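# Three arms stack blue spool on green, rehang frame

## Task

Place the blue spool upright and centred on top of the green spool, and return the frame to its rests. Both must stay in place on their own once the robots let go; anything held there only by a robot does not count. Finish by opening the grippers and moving every arm away.

## Robot and tools

Setup: three identical i2rt Big YAM arms, named arm1, arm2 and arm3. Each has six revolute joints, a two-finger gripper and a wrist camera (arm1_cam_wrist, arm2_cam_wrist, arm3_cam_wrist). Two fixed room cameras, cam_high and cam_low, also watch the scene. A loose object may occasionally be nudged by an outside push.

Frames: there is one shared scene frame with its origin on the floor and +z upward. The point called hand lies halfway between the fingertips (URDF link pinch); its z axis runs along the fingers and the fingers open along its y axis. Each arm's foot (base_link) has a real pose that is never printed, so hand positions are computed from it indirectly. Camera calibration is given per camera (K, distortion, T_world_to_cam mapping scene coordinates into the camera, pos_world); room cameras may be off by a couple of degrees and several millimetres, and wrist camera poses inherit errors from joint readings.

execute_actions: argument actions is a list holding either zero or one action. An action is an object keyed by robot name; under each name sits "joints", an object mapping joint names to absolute targets (not offsets from the current position). Names and ranges: joint1_rad -2.879 to 2.879 (base yaw, positive counter-clockwise seen from above, 0 along the foot's facing); joint2_rad 0 to 3.141 (shoulder, 0 = upper arm pointing back and level, increasing lifts it up then forward); joint3_rad 0 to 3.019 (elbow, 0 = fully folded, increasing opens); joint4_rad -1.692 to 1.57 (hand pitch, positive raises fingers); joint5_rad -1.57 to 1.57 (hand side swing, positive to the arm's right); joint6_rad -2.094 to 2.094 (hand roll, positive clockwise viewed from behind); gripper_m 0 to 0.093 metres, the fingertip gap. Joint values are radians. Any subset of joints and robots may appear; every motion in the action starts at once and may end at different times, and a single action runs at most 15 s. Omitted joints or robots can keep driving toward older targets. Unknown keys or out-of-range numbers get the whole call rejected with nothing moving. Optional cameras lists which images to return (null, omitted or ["all"] = every camera, [] = none). An empty actions list simply reports state and images. Example: {"arm1": {"joints": {"gripper_m": 0.05}}, "arm2": {"joints": {"joint1_rad": 0.3}}}.

wait: seconds from 0 to 10; commands nothing and returns the same report as an empty action. zoom_image: camera name plus region [x0, y0, x1, y1] in pixels of that camera's most recent full image, origin top-left, at most 504 x 504. read_manual: returns URDF licence text only. finished_scene: pass the scene number; it ends the scene irreversibly and says whether the goal was met, so call it only after releasing and retreating.

Result lines: joint_positions gives readings; a joint counts as arrived within tolerances of about 0.045, 0.14, 0.09, 0.055, 0.03, 0.035 rad for joints 1 to 6 and 0.003 m for the gripper. The pictures line names images in order. joint_status tells how each commanded motion ended: off_target (stopped short, maybe still pushing); contact_stop or time_out (target dropped, joint holds where it stopped, though a timed-out joint may keep a nearby target and continue pushing, which on_its_own reports); not_followed (a self/arm collision check refused that arm's joint targets, shown with a "joint command not followed" line and usually a cause; the gripper target still runs, and the refused targets may be retried with later actions). on_its_own covers joints this call did not command; "held at" is the held target, not the current position. To stop a joint pushing, command its reported position. Very small target changes may not move a joint. If a result reports a stop, any later motion, wait or finished_scene calls in the same reply are skipped.

Heat: holding loads or pushing warms motors. MOTOR HOT appears from 85 °C; at 100 °C an OVER-TEMPERATURE FAULT drops that arm and its gripper until cooled, and its joint_status shows limit_stop_at_motor_heat, after which you resend targets.

Cautions: the arms do not stop on contact and can push hard, so approach gently. Two robots pressing hard together fails the task and ends the run; the anti-collision check ignores fingers, gripper housings and wrist cameras and may react too late. Joints move at different speeds, so the hand can swing wide between postures; stage moves. Reach is about 1.0 m from joint 1's axis. Grip force is around 50 to 62 N per pad at most. Never drop, slam or knock items, and never let anything leave the work area or reach the floor. Robot motion time counts against you while the simulation keeps running during your thinking, with arms holding their last command.

Each tool is called after "Emit:" as a command line: name --argument value for each argument, lists and objects as JSON in quotes; but a table of rows of numbers goes row by row, as --pt "numbers of a row", without its own name.

## Session

Emit:
execute_actions --actions '[]'

Scene clock: 0.00 s.
Motor temperatures (°C, as the motors report them): arm1=[23 28 29 22 22 22] | arm2=[20 30 28 20 22 23] | arm3=[22 27 25 22 22 23]
arm1.joint_positions: joint1_rad=-0.284 joint2_rad=+0.529 joint3_rad=+1.433 joint4_rad=-1.297 joint5_rad=+0.138 joint6_rad=-0.466 gripper_m=+0.095
arm1.joint_status: not commanded
arm1.hand: x=+1.2664 y=+0.0832 z=+1.4041 quat_wxyz=(-0.265, +0.834, +0.024, -0.483) (m; scene frame)
arm2.joint_positions: joint1_rad=+0.374 joint2_rad=+0.466 joint3_rad=+1.310 joint4_rad=-1.460 joint5_rad=+0.070 joint6_rad=+0.014 gripper_m=+0.095
arm2.joint_status: not commanded
arm2.hand: x=-0.6027 y=+1.1421 z=+1.2678 quat_wxyz=(-0.420, -0.327, -0.824, +0.192) (m; scene frame)
arm3.joint_positions: joint1_rad=+0.070 joint2_rad=+0.464 joint3_rad=+1.427 joint4_rad=-1.476 joint5_rad=+0.109 joint6_rad=+0.048 gripper_m=+0.094
arm3.joint_status: not commanded
arm3.hand: x=-0.6400 y=-1.1367 z=+1.3612 quat_wxyz=(-0.451, +0.402, -0.763, -0.230) (m; scene frame)
pictures: arm1_cam_wrist, arm2_cam_wrist, arm3_cam_wrist, cam_high, cam_low
camera_calibration (this result's frames):
arm1_cam_wrist: T_world_to_cam=[[0.20902, 0.861896, 0.462002, -0.984923], [0.909911, 0.00168109, -0.4148, -0.565813], [-0.358291, 0.507083, -0.783897, 1.63308], [0, 0, 0, 1]] pos_world=[1.30583, 0.0217432, 1.50051]
arm2_cam_wrist: T_world_to_cam=[[-0.693454, -0.718951, 0.0472349, 0.341684], [-0.68992, 0.643695, -0.331159, -0.728556], [0.207682, -0.262231, -0.942392, 1.73801], [0, 0, 0, 1]] pos_world=[-0.626657, 1.17038, 1.38048]
arm3_cam_wrist: T_world_to_cam=[[0.821045, -0.570829, 0.00628769, -0.128218], [-0.514112, -0.744164, -0.426509, -0.587095], [0.248143, 0.34695, -0.904461, 1.90786], [0, 0, 0, 1]] pos_world=[-0.669982, -1.17202, 1.47599]
Images, in order (width x height): arm1_cam_wrist 616x616, arm2_cam_wrist 616x616, arm3_cam_wrist 616x616, cam_high 504x504, cam_low 504x504.

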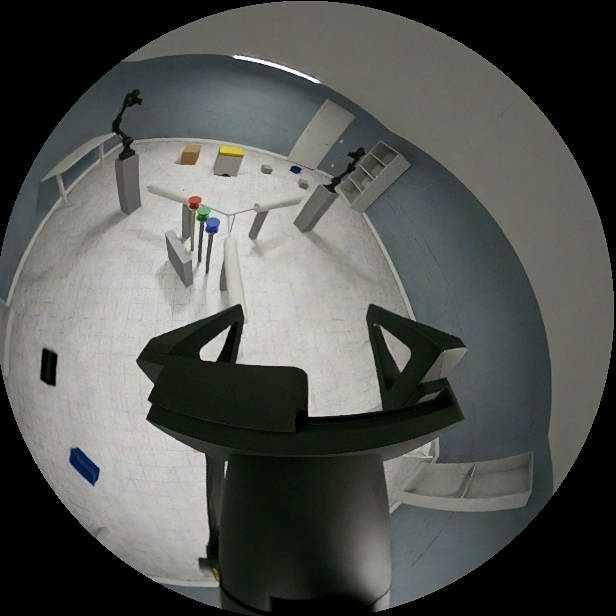

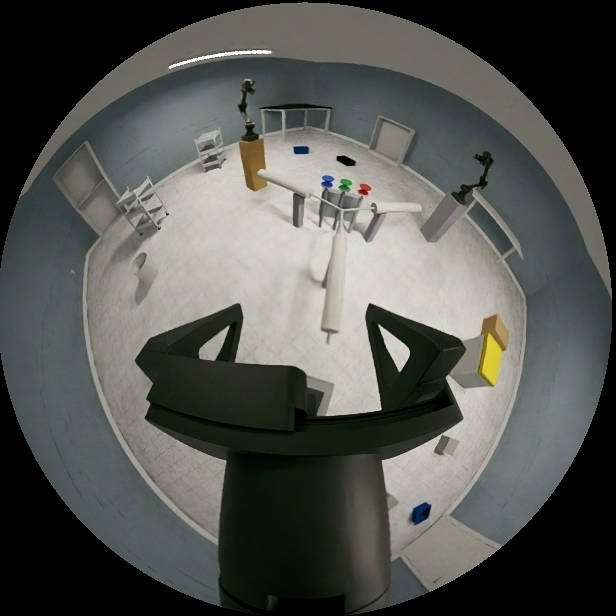

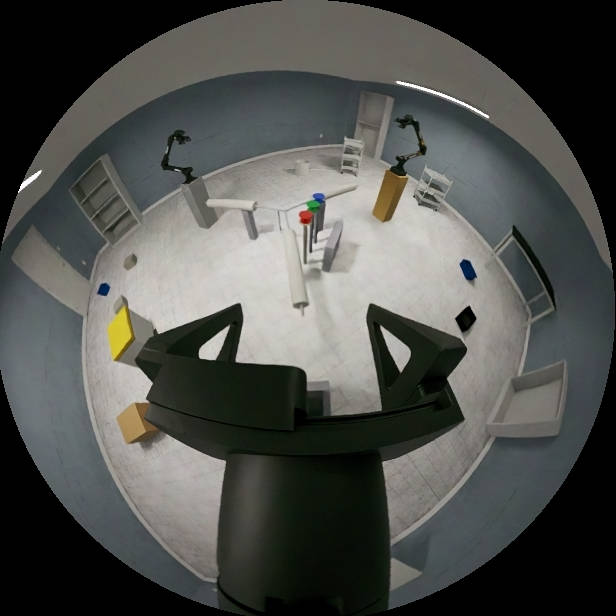

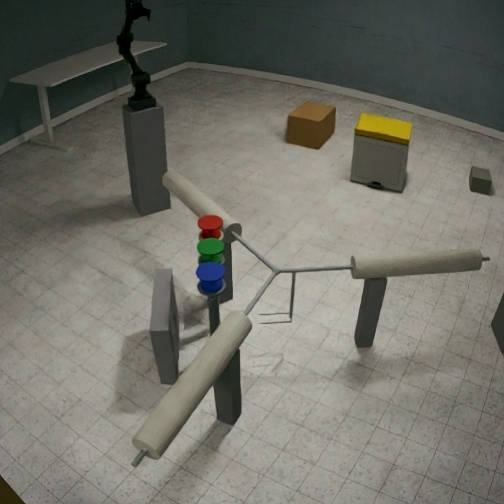

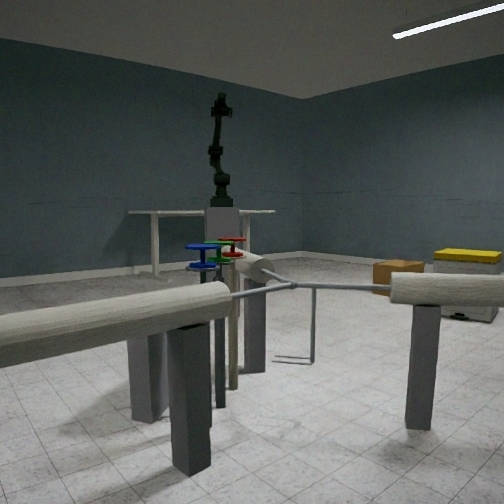

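Emit:
zoom_image --camera "cam_high" --region '[180, 200, 380, 340]'

Emit:
zoom_image --camera "cam_high" --region '[110, 410, 200, 480]'

Emit:
zoom_image --camera "cam_high" --region '[430, 230, 504, 290]'

Emit:
zoom_image --camera "cam_high" --region '[140, 150, 220, 220]'

Region (180, 200, 380, 340) of cam_high's 504x504 image, scaled by 2.520, with more detail than that image has; it fills the top 353 rows of this view, and the rest is white.

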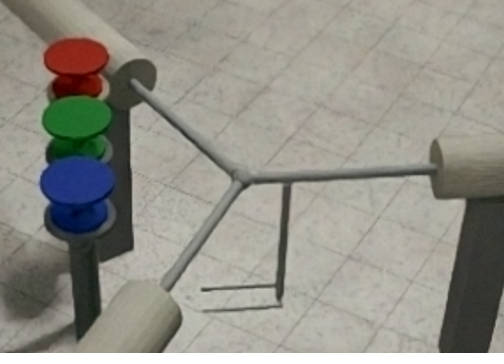

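Region (110, 410, 200, 480) of cam_high's 504x504 image, scaled by 5.600, with more detail than that image has.

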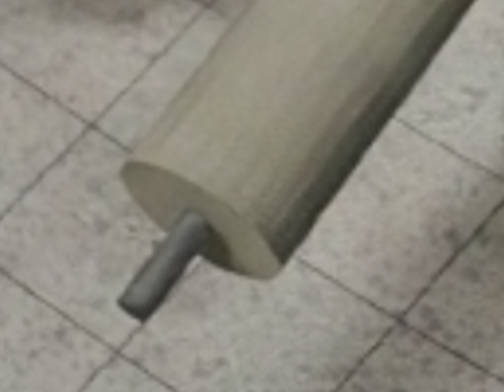

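Region (430, 230, 504, 290) of cam_high's 504x504 image, scaled by 6.811, with more detail than that image has; it fills the top 409 rows of this view, and the rest is white.

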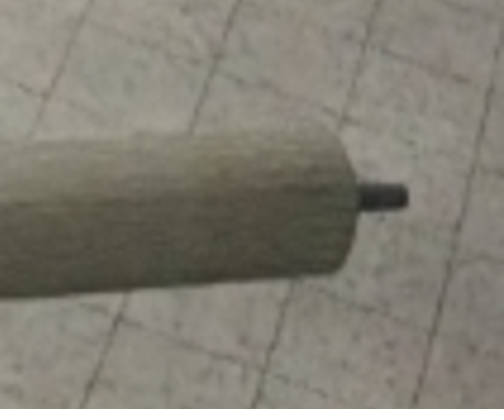

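Region (140, 150, 220, 220) of cam_high's 504x504 image, scaled by 6.300, with more detail than that image has; it fills the top 441 rows of this view, and the rest is white.

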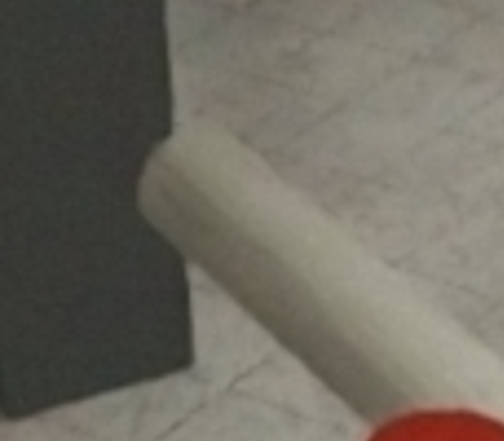

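Emit:
zoom_image --camera "cam_low" --region '[170, 225, 410, 385]'

Emit:
zoom_image --camera "cam_low" --region '[175, 225, 265, 295]'

Region (170, 225, 410, 385) of cam_low's 504x504 image, scaled by 2.100, with more detail than that image has.

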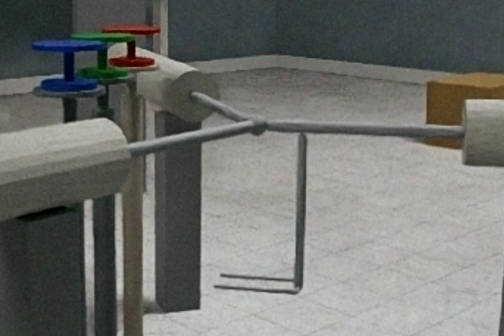

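Region (175, 225, 265, 295) of cam_low's 504x504 image, scaled by 5.600, with more detail than that image has.

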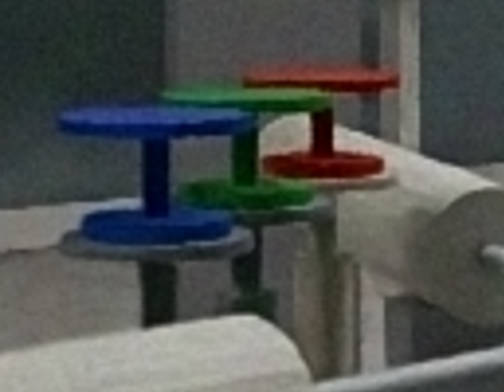

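Emit:
zoom_image --camera "arm2_cam_wrist" --region '[250, 160, 430, 360]'

Emit:
zoom_image --camera "arm3_cam_wrist" --region '[200, 170, 370, 330]'

Emit:
zoom_image --camera "arm1_cam_wrist" --region '[140, 170, 320, 340]'

Region (250, 160, 430, 360) of arm2_cam_wrist's 616x616 image, scaled by 2.520, with more detail than that image has; it fills the left 454 columns of this view, and the rest is white.

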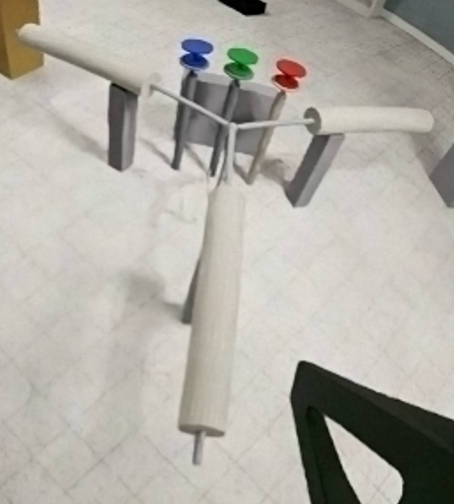

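Region (200, 170, 370, 330) of arm3_cam_wrist's 616x616 image, scaled by 2.965, with more detail than that image has; it fills the top 474 rows of this view, and the rest is white.

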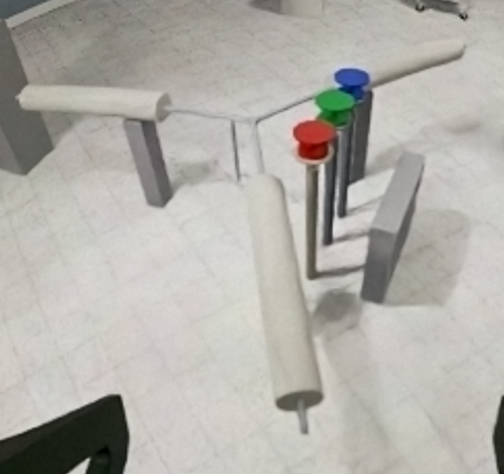

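Region (140, 170, 320, 340) of arm1_cam_wrist's 616x616 image, scaled by 2.800, with more detail than that image has.

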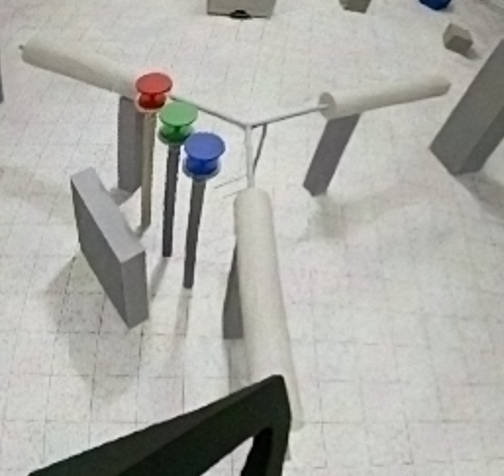

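Emit:
execute_actions --actions '[{"arm1": {"joints": {"joint1_rad": -0.398, "joint2_rad": 2.366, "joint3_rad": 1.357, "joint4_rad": -0.560, "joint5_rad": 0, "joint6_rad": -0.534, "gripper_m": 0.08}}, "arm2": {"joints": {"joint1_rad": -0.194, "joint2_rad": 2.006, "joint3_rad": 0.634, "joint4_rad": -0.196, "joint5_rad": 0, "joint6_rad": -0.337, "gripper_m": 0.08}}, "arm3": {"joints": {"joint1_rad": 0.016, "joint2_rad": 2.351, "joint3_rad": 1.342, "joint4_rad": -0.560, "joint5_rad": 0, "joint6_rad": -0.121, "gripper_m": 0.08}}}]'

Scene clock: 99.23 s.
Motor temperatures (°C, as the motors report them): arm1=[23 27 35 22 22 22] | arm2=[20 29 33 21 22 23] | arm3=[22 26 28 22 22 23]
arm1.joint_positions: joint1_rad=-0.389 joint2_rad=+2.374 joint3_rad=+1.351 joint4_rad=-0.568 joint5_rad=+0.003 joint6_rad=-0.517 gripper_m=+0.080
arm1.joint_status: all done
arm1.hand: x=+0.9665 y=+0.2211 z=+0.5843 quat_wxyz=(+0.004, +0.999, +0.046, +0.018) (m; scene frame)
arm2.joint_positions: joint1_rad=-0.196 joint2_rad=+2.003 joint3_rad=+0.639 joint4_rad=-0.209 joint5_rad=-0.001 joint6_rad=-0.323 gripper_m=+0.080
arm2.joint_status: all done
arm2.hand: x=-0.6353 y=+0.9471 z=+0.5913 quat_wxyz=(+0.001, -0.461, -0.887, +0.005) (m; scene frame)
arm3.joint_positions: joint1_rad=+0.022 joint2_rad=+2.356 joint3_rad=+1.332 joint4_rad=-0.574 joint5_rad=+0.005 joint6_rad=-0.105 gripper_m=+0.080
arm3.joint_status: all done
arm3.hand: x=-0.4531 y=-0.8017 z=+0.5854 quat_wxyz=(+0.011, +0.539, -0.842, +0.008) (m; scene frame)
pictures: arm1_cam_wrist, arm2_cam_wrist, arm3_cam_wrist, cam_high, cam_low
camera_calibration (this result's frames):
arm1_cam_wrist: T_world_to_cam=[[-0.0914128, 0.995655, -0.0177461, -0.121292], [0.787756, 0.0832037, 0.610342, -1.13218], [0.609166, 0.0418134, -0.791939, -0.0143549], [0, 0, 0, 1]] pos_world=[0.889536, 0.215566, 0.677493]
arm2_cam_wrist: T_world_to_cam=[[-0.812343, -0.583152, 0.00571634, 0.031309], [-0.472541, 0.663941, 0.579558, -1.26912], [-0.341766, 0.468099, -0.814911, -0.0600184], [0, 0, 0, 1]] pos_world=[-0.594788, 0.88897, 0.686438]
arm3_cam_wrist: T_world_to_cam=[[0.906052, -0.423166, -0.000922411, 0.0755285], [-0.336996, -0.722866, 0.60324, -1.07809], [-0.255937, -0.546256, -0.797559, 0.0364881], [0, 0, 0, 1]] pos_world=[-0.422406, -0.727421, 0.679518]
Images, in order (width x height): arm1_cam_wrist 616x616, arm2_cam_wrist 616x616, arm3_cam_wrist 616x616, cam_high 504x504, cam_low 504x504.

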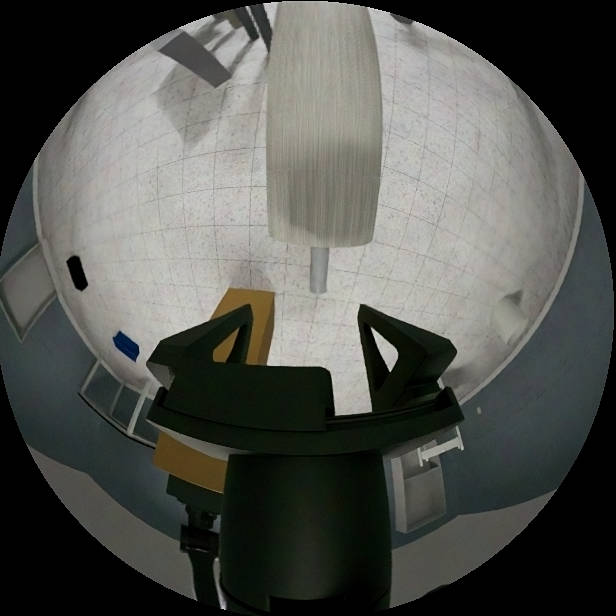

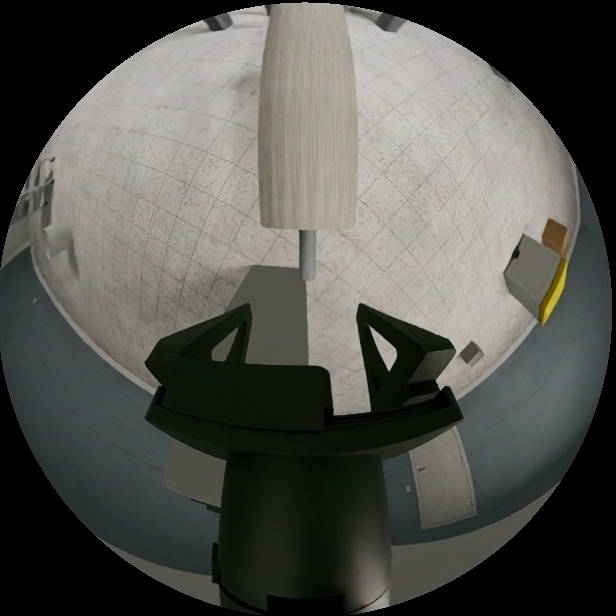

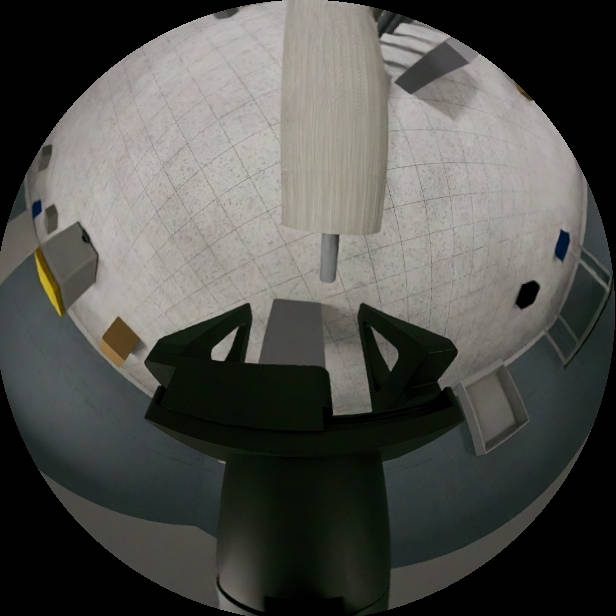

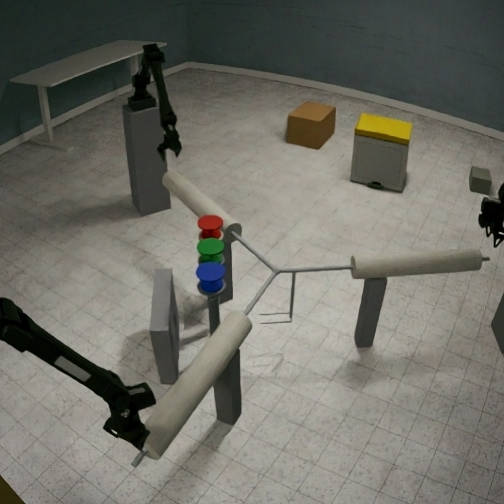

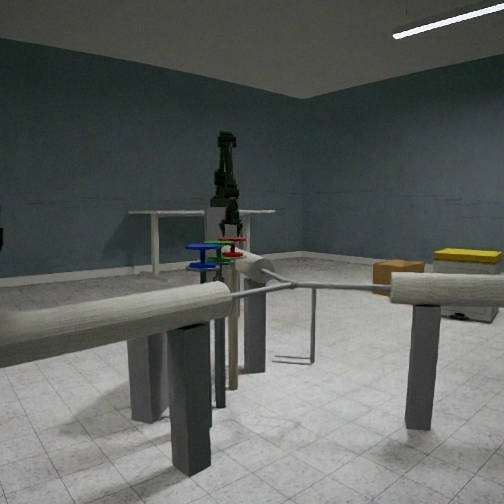

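Emit:
execute_actions --actions '[]'

Scene clock: 114.40 s.
Motor temperatures (°C, as the motors report them): arm1=[23 30 33 22 22 22] | arm2=[20 30 30 21 22 23] | arm3=[22 28 27 22 22 23]
arm1.joint_positions: joint1_rad=-0.389 joint2_rad=+2.374 joint3_rad=+1.351 joint4_rad=-0.568 joint5_rad=+0.003 joint6_rad=-0.517 gripper_m=+0.080
arm1.joint_status: all done
arm1.hand: x=+0.9665 y=+0.2211 z=+0.5843 quat_wxyz=(+0.004, +0.999, +0.046, +0.018) (m; scene frame)
arm2.joint_positions: joint1_rad=-0.196 joint2_rad=+2.003 joint3_rad=+0.639 joint4_rad=-0.209 joint5_rad=-0.001 joint6_rad=-0.323 gripper_m=+0.080
arm2.joint_status: all done
arm2.hand: x=-0.6353 y=+0.9471 z=+0.5913 quat_wxyz=(+0.001, -0.461, -0.887, +0.005) (m; scene frame)
arm3.joint_positions: joint1_rad=+0.022 joint2_rad=+2.356 joint3_rad=+1.332 joint4_rad=-0.574 joint5_rad=+0.005 joint6_rad=-0.105 gripper_m=+0.080
arm3.joint_status: all done
arm3.hand: x=-0.4531 y=-0.8017 z=+0.5854 quat_wxyz=(+0.011, +0.539, -0.842, +0.008) (m; scene frame)
pictures: arm1_cam_wrist, arm2_cam_wrist, arm3_cam_wrist, cam_high, cam_low
camera_calibration (this result's frames):
arm1_cam_wrist: T_world_to_cam=[[-0.0914128, 0.995655, -0.0177461, -0.121292], [0.787756, 0.0832037, 0.610342, -1.13218], [0.609166, 0.0418134, -0.791939, -0.0143549], [0, 0, 0, 1]] pos_world=[0.889536, 0.215566, 0.677493]
arm2_cam_wrist: T_world_to_cam=[[-0.812343, -0.583152, 0.00571634, 0.031309], [-0.472541, 0.663941, 0.579558, -1.26912], [-0.341766, 0.468099, -0.814911, -0.0600184], [0, 0, 0, 1]] pos_world=[-0.594788, 0.88897, 0.686438]
arm3_cam_wrist: T_world_to_cam=[[0.906052, -0.423166, -0.000922411, 0.0755285], [-0.336996, -0.722866, 0.60324, -1.07809], [-0.255937, -0.546256, -0.797559, 0.0364881], [0, 0, 0, 1]] pos_world=[-0.422406, -0.727421, 0.679518]
Images, in order (width x height): arm1_cam_wrist 616x616, arm2_cam_wrist 616x616, arm3_cam_wrist 616x616, cam_high 504x504, cam_low 504x504.

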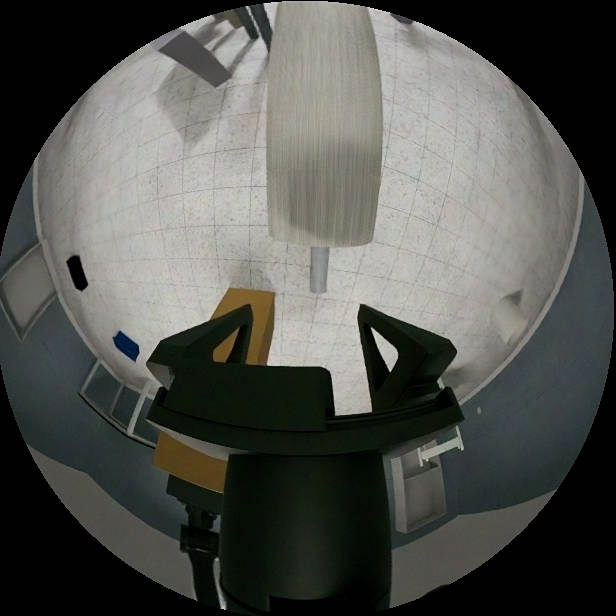

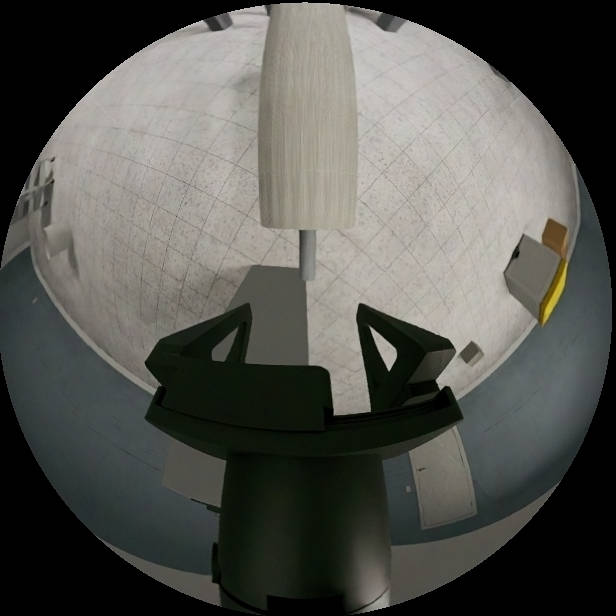

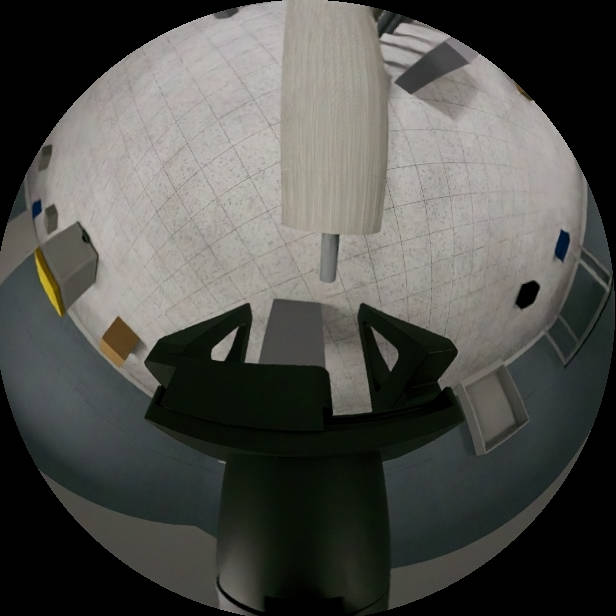

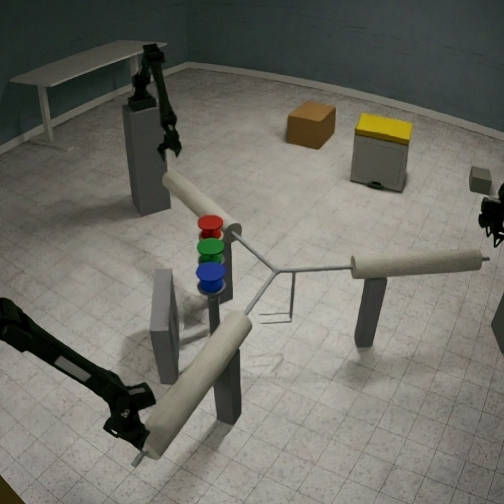

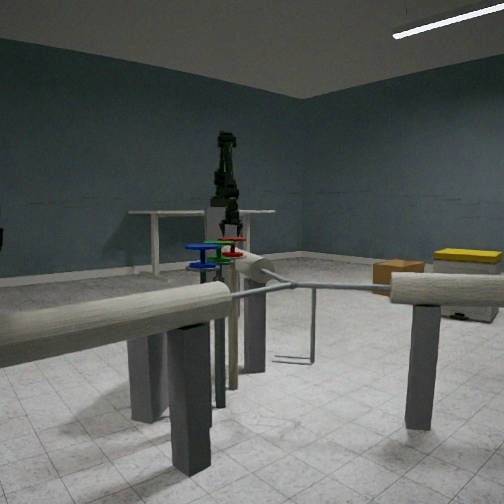

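Emit:
zoom_image --camera "arm1_cam_wrist" --region '[244, 200, 384, 340]'

Emit:
zoom_image --camera "arm2_cam_wrist" --region '[234, 190, 374, 330]'

Emit:
zoom_image --camera "arm3_cam_wrist" --region '[244, 190, 384, 330]'

Region (244, 200, 384, 340) of arm1_cam_wrist's 616x616 image, scaled by 3.600, with more detail than that image has.

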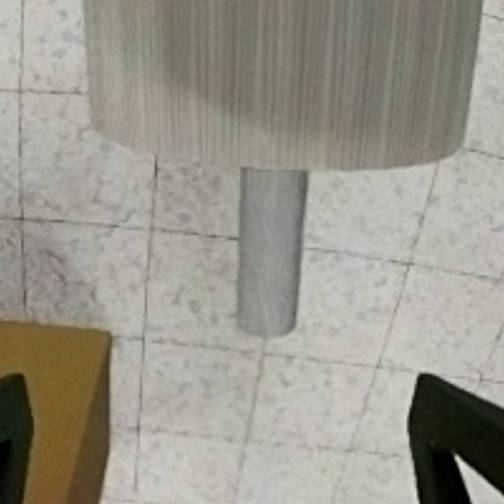

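Region (234, 190, 374, 330) of arm2_cam_wrist's 616x616 image, scaled by 3.600, with more detail than that image has.

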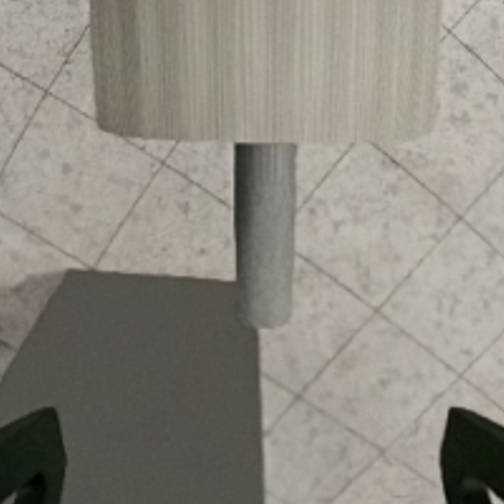

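Region (244, 190, 384, 330) of arm3_cam_wrist's 616x616 image, scaled by 3.600, with more detail than that image has.

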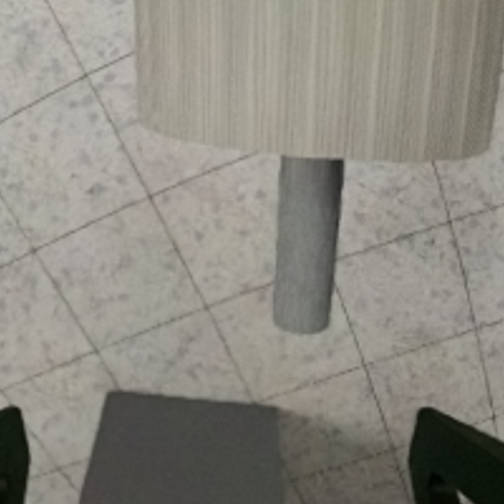

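Emit:
execute_actions --actions '[{"arm1":{"joints":{"joint1_rad":-0.441,"joint2_rad":2.544,"joint3_rad":1.405,"joint4_rad":-0.409,"joint5_rad":0.0,"joint6_rad":-0.580,"gripper_m":0.08}},"arm2":{"joints":{"joint1_rad":-0.218,"joint2_rad":2.310,"joint3_rad":0.722,"joint4_rad":0.037,"joint5_rad":0.0,"joint6_rad":-0.364,"gripper_m":0.08}},"arm3":{"joints":{"joint1_rad":-0.045,"joint2_rad":2.539,"joint3_rad":1.420,"joint4_rad":-0.428,"joint5_rad":0.0,"joint6_rad":-0.185,"gripper_m":0.08}}}]' --cameras '["arm1_cam_wrist","arm2_cam_wrist","arm3_cam_wrist"]'

Scene clock: 174.30 s.
Motor temperatures (°C, as the motors report them): arm1=[23 33 30 22 22 22] | arm2=[20 30 28 21 22 23] | arm3=[22 29 26 22 22 23]
arm1.joint_positions: joint1_rad=-0.441 joint2_rad=+2.561 joint3_rad=+1.395 joint4_rad=-0.418 joint5_rad=+0.002 joint6_rad=-0.563 gripper_m=+0.080
arm1.joint_status: all done
arm1.hand: x=+0.9910 y=+0.2403 z=+0.4969 quat_wxyz=(+0.003, +0.999, +0.043, +0.014) (m; scene frame)
arm2.joint_positions: joint1_rad=-0.212 joint2_rad=+2.315 joint3_rad=+0.720 joint4_rad=+0.024 joint5_rad=-0.001 joint6_rad=-0.350 gripper_m=+0.080
arm2.joint_status: all done
arm2.hand: x=-0.6410 y=+0.9456 z=+0.5005 quat_wxyz=(+0.000, -0.456, -0.890, +0.006) (m; scene frame)
arm3.joint_positions: joint1_rad=-0.053 joint2_rad=+2.546 joint3_rad=+1.412 joint4_rad=-0.440 joint5_rad=+0.003 joint6_rad=-0.169 gripper_m=+0.080
arm3.joint_status: all done
arm3.hand: x=-0.4171 y=-0.8188 z=+0.5024 quat_wxyz=(+0.000, +0.535, -0.845, +0.002) (m; scene frame)
pictures: arm1_cam_wrist, arm2_cam_wrist, arm3_cam_wrist
camera_calibration (this result's frames):
arm1_cam_wrist: T_world_to_cam=[[-0.0854664, 0.996227, -0.0151061, -0.147041], [0.79277, 0.0771798, 0.604615, -1.10036], [0.603499, 0.0396986, -0.796375, -0.0909822], [0, 0, 0, 1]] pos_world=[0.914677, 0.235024, 0.59062]
arm2_cam_wrist: T_world_to_cam=[[-0.805834, -0.592106, 0.00653038, 0.0385188], [-0.480194, 0.6599, 0.577881, -1.21847], [-0.346476, 0.46254, -0.816095, -0.132365], [0, 0, 0, 1]] pos_world=[-0.599921, 0.888096, 0.595854]
arm3_cam_wrist: T_world_to_cam=[[0.901477, -0.432828, -0.0000954803, 0.0253732], [-0.351582, -0.732391, 0.583089, -1.03201], [-0.252447, -0.525608, -0.812408, -0.00404869], [0, 0, 0, 1]] pos_world=[-0.386733, -0.746982, 0.598468]
Images, in order (width x height): arm1_cam_wrist 616x616, arm2_cam_wrist 616x616, arm3_cam_wrist 616x616.

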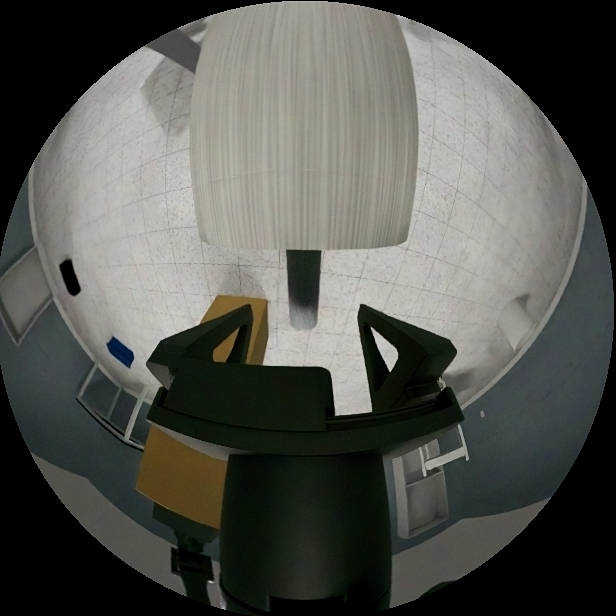

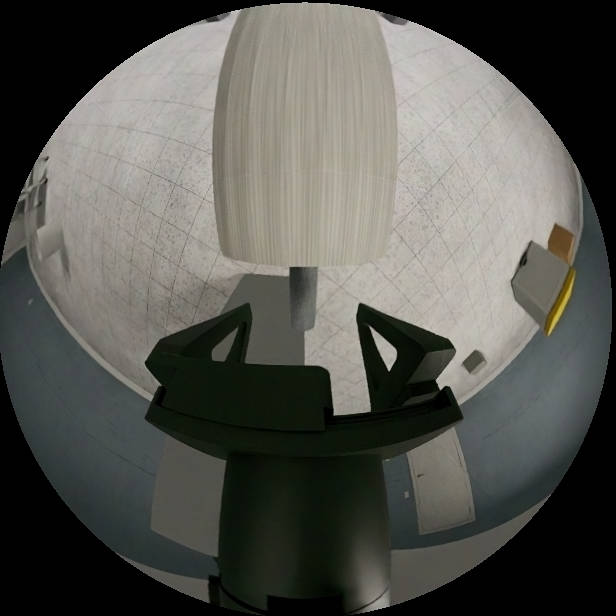

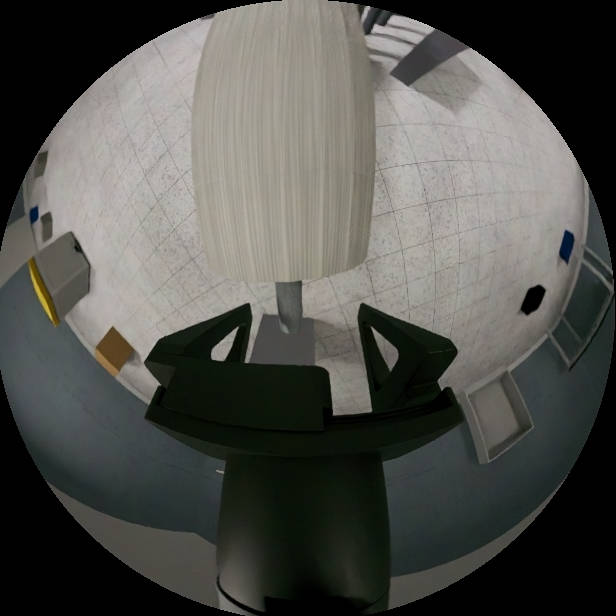

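Emit:
zoom_image --camera "arm1_cam_wrist" --region '[234, 220, 374, 360]'

Emit:
zoom_image --camera "arm2_cam_wrist" --region '[234, 220, 374, 360]'

Emit:
zoom_image --camera "arm3_cam_wrist" --region '[234, 220, 374, 360]'

Region (234, 220, 374, 360) of arm1_cam_wrist's 616x616 image, scaled by 3.600, with more detail than that image has.

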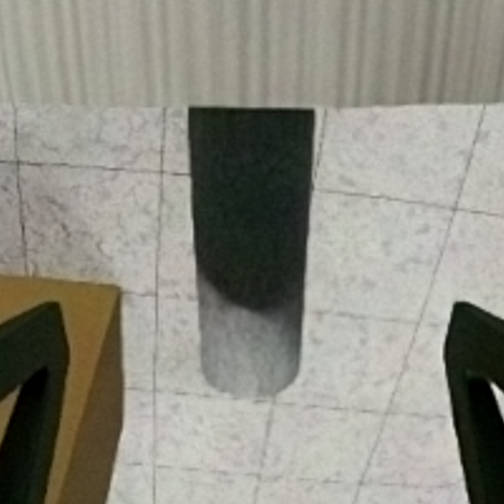

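Region (234, 220, 374, 360) of arm2_cam_wrist's 616x616 image, scaled by 3.600, with more detail than that image has.

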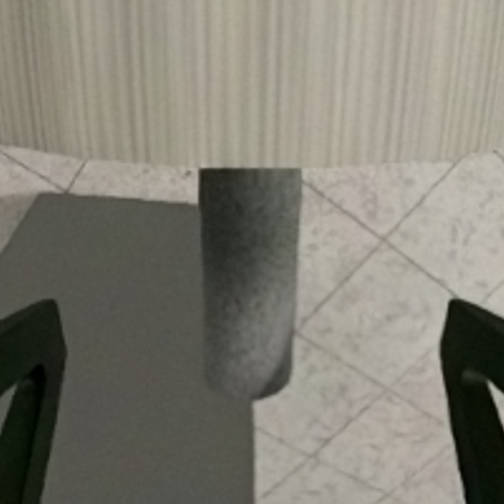

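Region (234, 220, 374, 360) of arm3_cam_wrist's 616x616 image, scaled by 3.600, with more detail than that image has.

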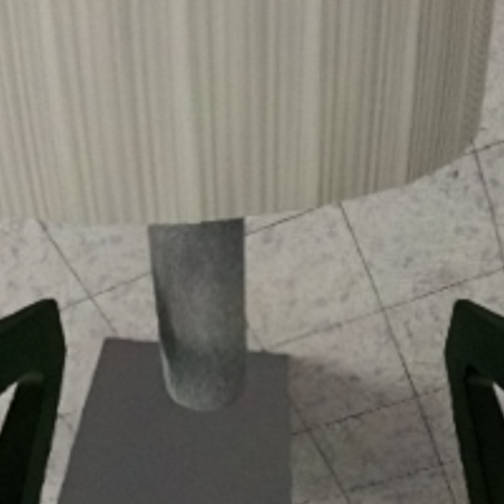

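Emit:
execute_actions --actions '[{"arm1":{"joints":{"joint1_rad":-0.415,"joint2_rad":2.586,"joint3_rad":1.471,"joint4_rad":-0.409,"joint5_rad":0.0,"joint6_rad":-0.565,"gripper_m":0.08}},"arm2":{"joints":{"joint1_rad":-0.196,"joint2_rad":2.385,"joint3_rad":0.774,"joint4_rad":0.062,"joint5_rad":0.0,"joint6_rad":-0.352,"gripper_m":0.08}},"arm3":{"joints":{"joint1_rad":-0.022,"joint2_rad":2.600,"joint3_rad":1.458,"joint4_rad":-0.399,"joint5_rad":0.0,"joint6_rad":-0.171,"gripper_m":0.08}}}]' --cameras '["arm1_cam_wrist","arm2_cam_wrist","arm3_cam_wrist"]'

Scene clock: 261.03 s.
Motor temperatures (°C, as the motors report them): arm1=[23 35 29 22 22 22] | arm2=[20 31 26 21 22 23] | arm3=[22 31 25 22 22 23]
arm1.joint_positions: joint1_rad=-0.423 joint2_rad=+2.571 joint3_rad=+1.448 joint4_rad=-0.417 joint5_rad=+0.002 joint6_rad=-0.563 gripper_m=+0.080
arm1.joint_status: all done
arm1.hand: x=+0.9623 y=+0.2435 z=+0.4995 quat_wxyz=(-0.008, +0.999, +0.053, -0.004) (m; scene frame)
arm2.joint_positions: joint1_rad=-0.203 joint2_rad=+2.371 joint3_rad=+0.775 joint4_rad=+0.053 joint5_rad=-0.001 joint6_rad=-0.350 gripper_m=+0.080
arm2.joint_status: all done
arm2.hand: x=-0.6329 y=+0.9279 z=+0.4832 quat_wxyz=(-0.010, -0.452, -0.892, +0.016) (m; scene frame)
arm3.joint_positions: joint1_rad=-0.025 joint2_rad=+2.580 joint3_rad=+1.440 joint4_rad=-0.412 joint5_rad=+0.003 joint6_rad=-0.169 gripper_m=+0.080
arm3.joint_status: all done
arm3.hand: x=-0.4250 y=-0.8038 z=+0.4890 quat_wxyz=(-0.009, +0.546, -0.838, -0.002) (m; scene frame)
pictures: arm1_cam_wrist, arm2_cam_wrist, arm3_cam_wrist
camera_calibration (this result's frames):
arm1_cam_wrist: T_world_to_cam=[[-0.104523, 0.994492, 0.00776255, -0.145289], [0.814177, 0.0810837, 0.574927, -1.08622], [0.571131, 0.066413, -0.818168, -0.0361905], [0, 0, 0, 1]] pos_world=[0.88986, 0.234967, 0.596016]
arm2_cam_wrist: T_world_to_cam=[[-0.80032, -0.599349, 0.0164106, 0.040021], [-0.490715, 0.670495, 0.556448, -1.19903], [-0.34451, 0.437283, -0.83072, -0.103741], [0, 0, 0, 1]] pos_world=[-0.592095, 0.873298, 0.580364]
arm3_cam_wrist: T_world_to_cam=[[0.913161, -0.407585, 0.00333855, 0.0625693], [-0.3377, -0.751953, 0.56615, -1.01749], [-0.228244, -0.518114, -0.824295, 0.0131497], [0, 0, 0, 1]] pos_world=[-0.397742, -0.732791, 0.586684]
Images, in order (width x height): arm1_cam_wrist 616x616, arm2_cam_wrist 616x616, arm3_cam_wrist 616x616.

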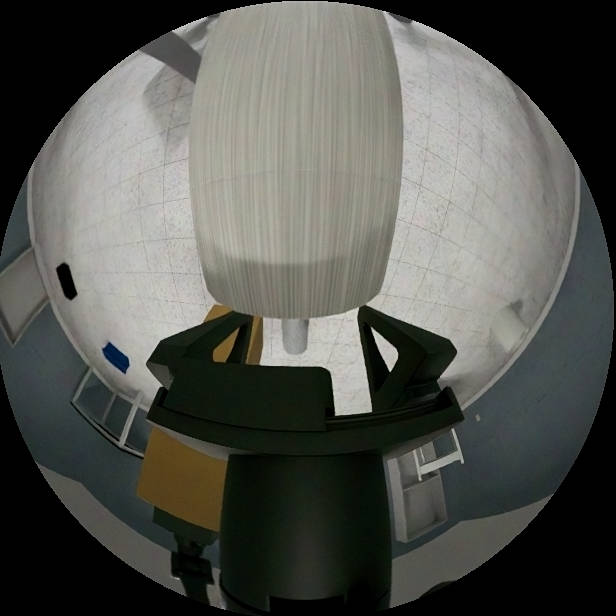

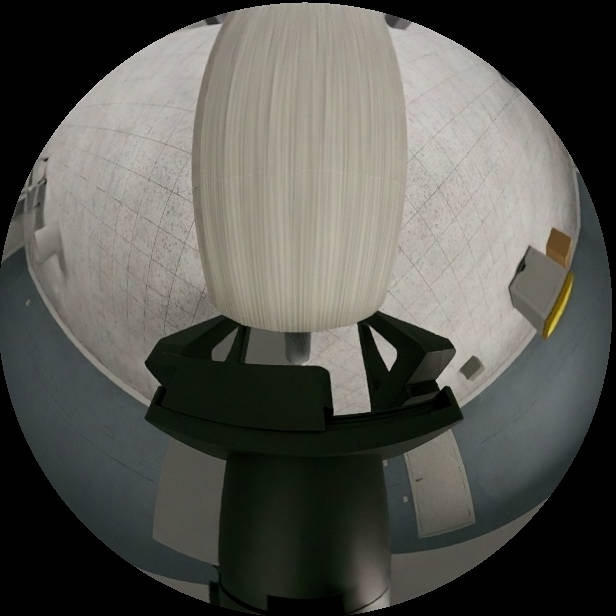

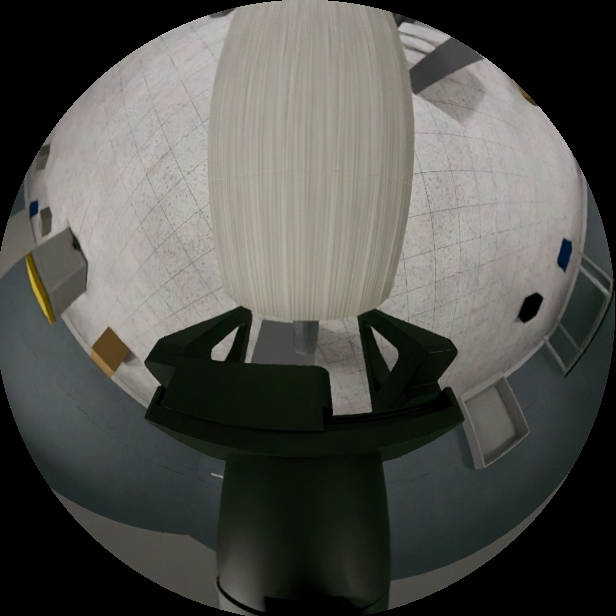

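Emit:
execute_actions --actions '[{"arm1":{"joints":{"joint1_rad":-0.415,"joint2_rad":2.618,"joint3_rad":1.478,"joint4_rad":-0.409,"joint5_rad":0.0,"joint6_rad":-0.565,"gripper_m":0.055}},"arm2":{"joints":{"joint1_rad":-0.196,"joint2_rad":2.408,"joint3_rad":0.774,"joint4_rad":0.062,"joint5_rad":0.0,"joint6_rad":-0.352,"gripper_m":0.055}},"arm3":{"joints":{"joint1_rad":-0.022,"joint2_rad":2.626,"joint3_rad":1.462,"joint4_rad":-0.399,"joint5_rad":0.0,"joint6_rad":-0.171,"gripper_m":0.055}}}]' --cameras '["arm1_cam_wrist","arm2_cam_wrist","arm3_cam_wrist"]'

Scene clock: 276.33 s.
Motor temperatures (°C, as the motors report them): arm1=[23 35 29 22 22 22] | arm2=[20 31 26 21 22 23] | arm3=[22 31 25 22 22 23]
arm1.joint_positions: joint1_rad=-0.423 joint2_rad=+2.607 joint3_rad=+1.452 joint4_rad=-0.417 joint5_rad=+0.002 joint6_rad=-0.563 gripper_m=+0.055
arm1.joint_status: all done
arm1.hand: x=+0.9749 y=+0.2374 z=+0.4816 quat_wxyz=(+0.000, +0.999, +0.053, +0.009) (m; scene frame)
arm2.joint_positions: joint1_rad=-0.203 joint2_rad=+2.392 joint3_rad=+0.775 joint4_rad=+0.053 joint5_rad=-0.001 joint6_rad=-0.350 gripper_m=+0.055
arm2.joint_status: all done
arm2.hand: x=-0.6355 y=+0.9363 z=+0.4765 quat_wxyz=(-0.002, -0.452, -0.892, +0.008) (m; scene frame)
arm3.joint_positions: joint1_rad=-0.025 joint2_rad=+2.608 joint3_rad=+1.442 joint4_rad=-0.412 joint5_rad=+0.003 joint6_rad=-0.169 gripper_m=+0.055
arm3.joint_status: all done
arm3.hand: x=-0.4313 y=-0.8134 z=+0.4750 quat_wxyz=(+0.003, +0.546, -0.838, +0.003) (m; scene frame)
pictures: arm1_cam_wrist, arm2_cam_wrist, arm3_cam_wrist
camera_calibration (this result's frames):
arm1_cam_wrist: T_world_to_cam=[[-0.104282, 0.994506, -0.00911422, -0.129936], [0.797556, 0.0890983, 0.596629, -1.0818], [0.594163, 0.0549488, -0.802465, -0.0849267], [0, 0, 0, 1]] pos_world=[0.899704, 0.230275, 0.576097]
arm2_cam_wrist: T_world_to_cam=[[-0.800358, -0.599456, 0.00886946, 0.0468596], [-0.487232, 0.659001, 0.572995, -1.1971], [-0.34933, 0.454279, -0.819511, -0.138222], [0, 0, 0, 1]] pos_world=[-0.594046, 0.879771, 0.572241]
arm3_cam_wrist: T_world_to_cam=[[0.913177, -0.407562, -0.000905326, 0.0665474], [-0.329454, -0.739473, 0.58706, -1.01518], [-0.239933, -0.535792, -0.809543, -0.0313045], [0, 0, 0, 1]] pos_world=[-0.402734, -0.740346, 0.570686]
Images, in order (width x height): arm1_cam_wrist 616x616, arm2_cam_wrist 616x616, arm3_cam_wrist 616x616.

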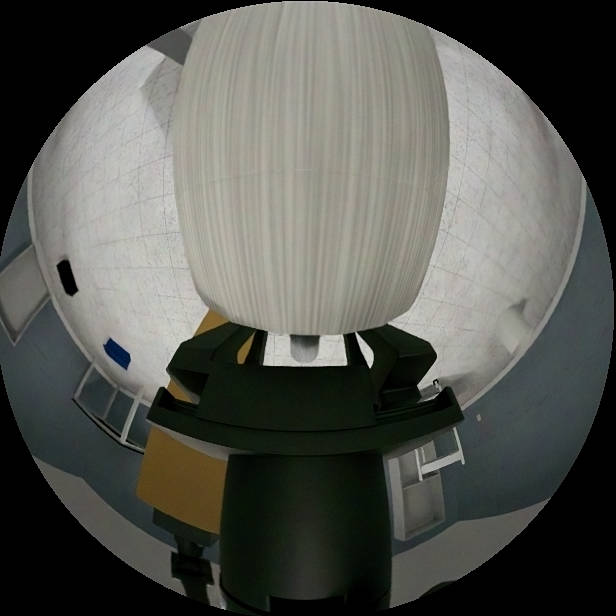

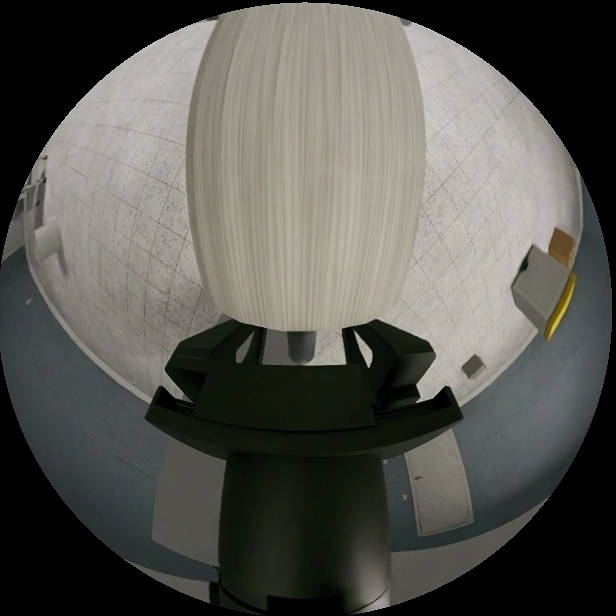

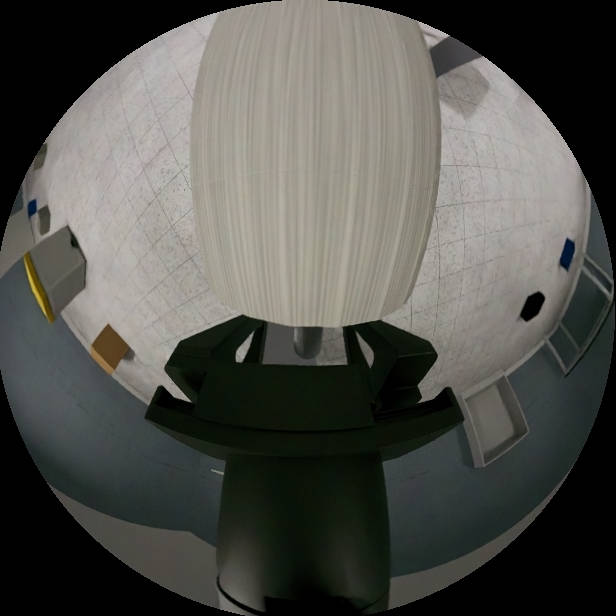

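Emit:
execute_actions --actions '[{"arm1":{"joints":{"gripper_m":0.0}},"arm2":{"joints":{"gripper_m":0.0}},"arm3":{"joints":{"gripper_m":0.0}}}]' --cameras '["cam_high","cam_low"]'

Scene clock: 281.90 s.
Motor temperatures (°C, as the motors report them): arm1=[23 35 29 22 22 22] | arm2=[20 31 26 21 22 23] | arm3=[22 31 25 22 22 23]
arm1.joint_positions: joint1_rad=-0.423 joint2_rad=+2.607 joint3_rad=+1.453 joint4_rad=-0.416 joint5_rad=-0.001 joint6_rad=-0.553 gripper_m=+0.019
arm1.joint_status: gripper_m off_target (ended at +0.019, target +0.000)
arm1.hand: x=+0.9743 y=+0.2373 z=+0.4817 quat_wxyz=(+0.001, +0.999, +0.048, +0.008) (m; scene frame)
arm2.joint_positions: joint1_rad=-0.202 joint2_rad=+2.393 joint3_rad=+0.774 joint4_rad=+0.053 joint5_rad=-0.004 joint6_rad=-0.350 gripper_m=+0.019
arm2.joint_status: gripper_m off_target (ended at +0.019, target +0.000)
arm2.hand: x=-0.6349 y=+0.9372 z=+0.4763 quat_wxyz=(-0.003, -0.452, -0.892, +0.007) (m; scene frame)
arm3.joint_positions: joint1_rad=-0.026 joint2_rad=+2.608 joint3_rad=+1.442 joint4_rad=-0.411 joint5_rad=+0.005 joint6_rad=-0.167 gripper_m=+0.018
arm3.joint_status: gripper_m off_target (ended at +0.018, target +0.000)
arm3.hand: x=-0.4304 y=-0.8137 z=+0.4750 quat_wxyz=(+0.002, +0.545, -0.838, +0.004) (m; scene frame)
pictures: cam_high, cam_low
Images, in order (width x height): cam_high 504x504, cam_low 504x504.

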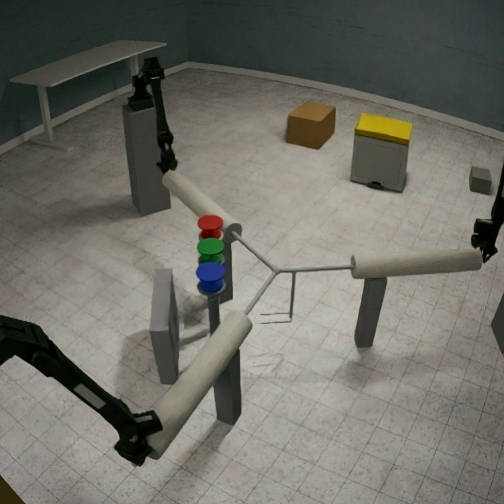

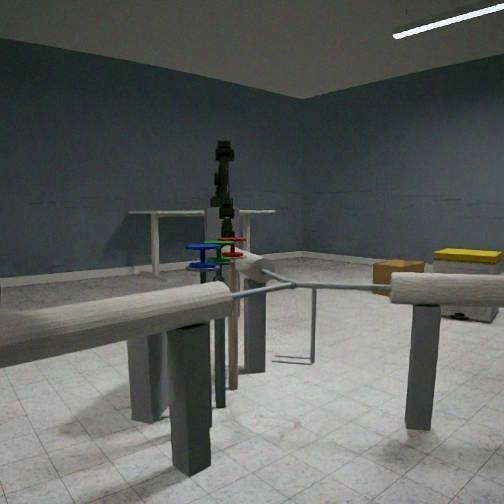

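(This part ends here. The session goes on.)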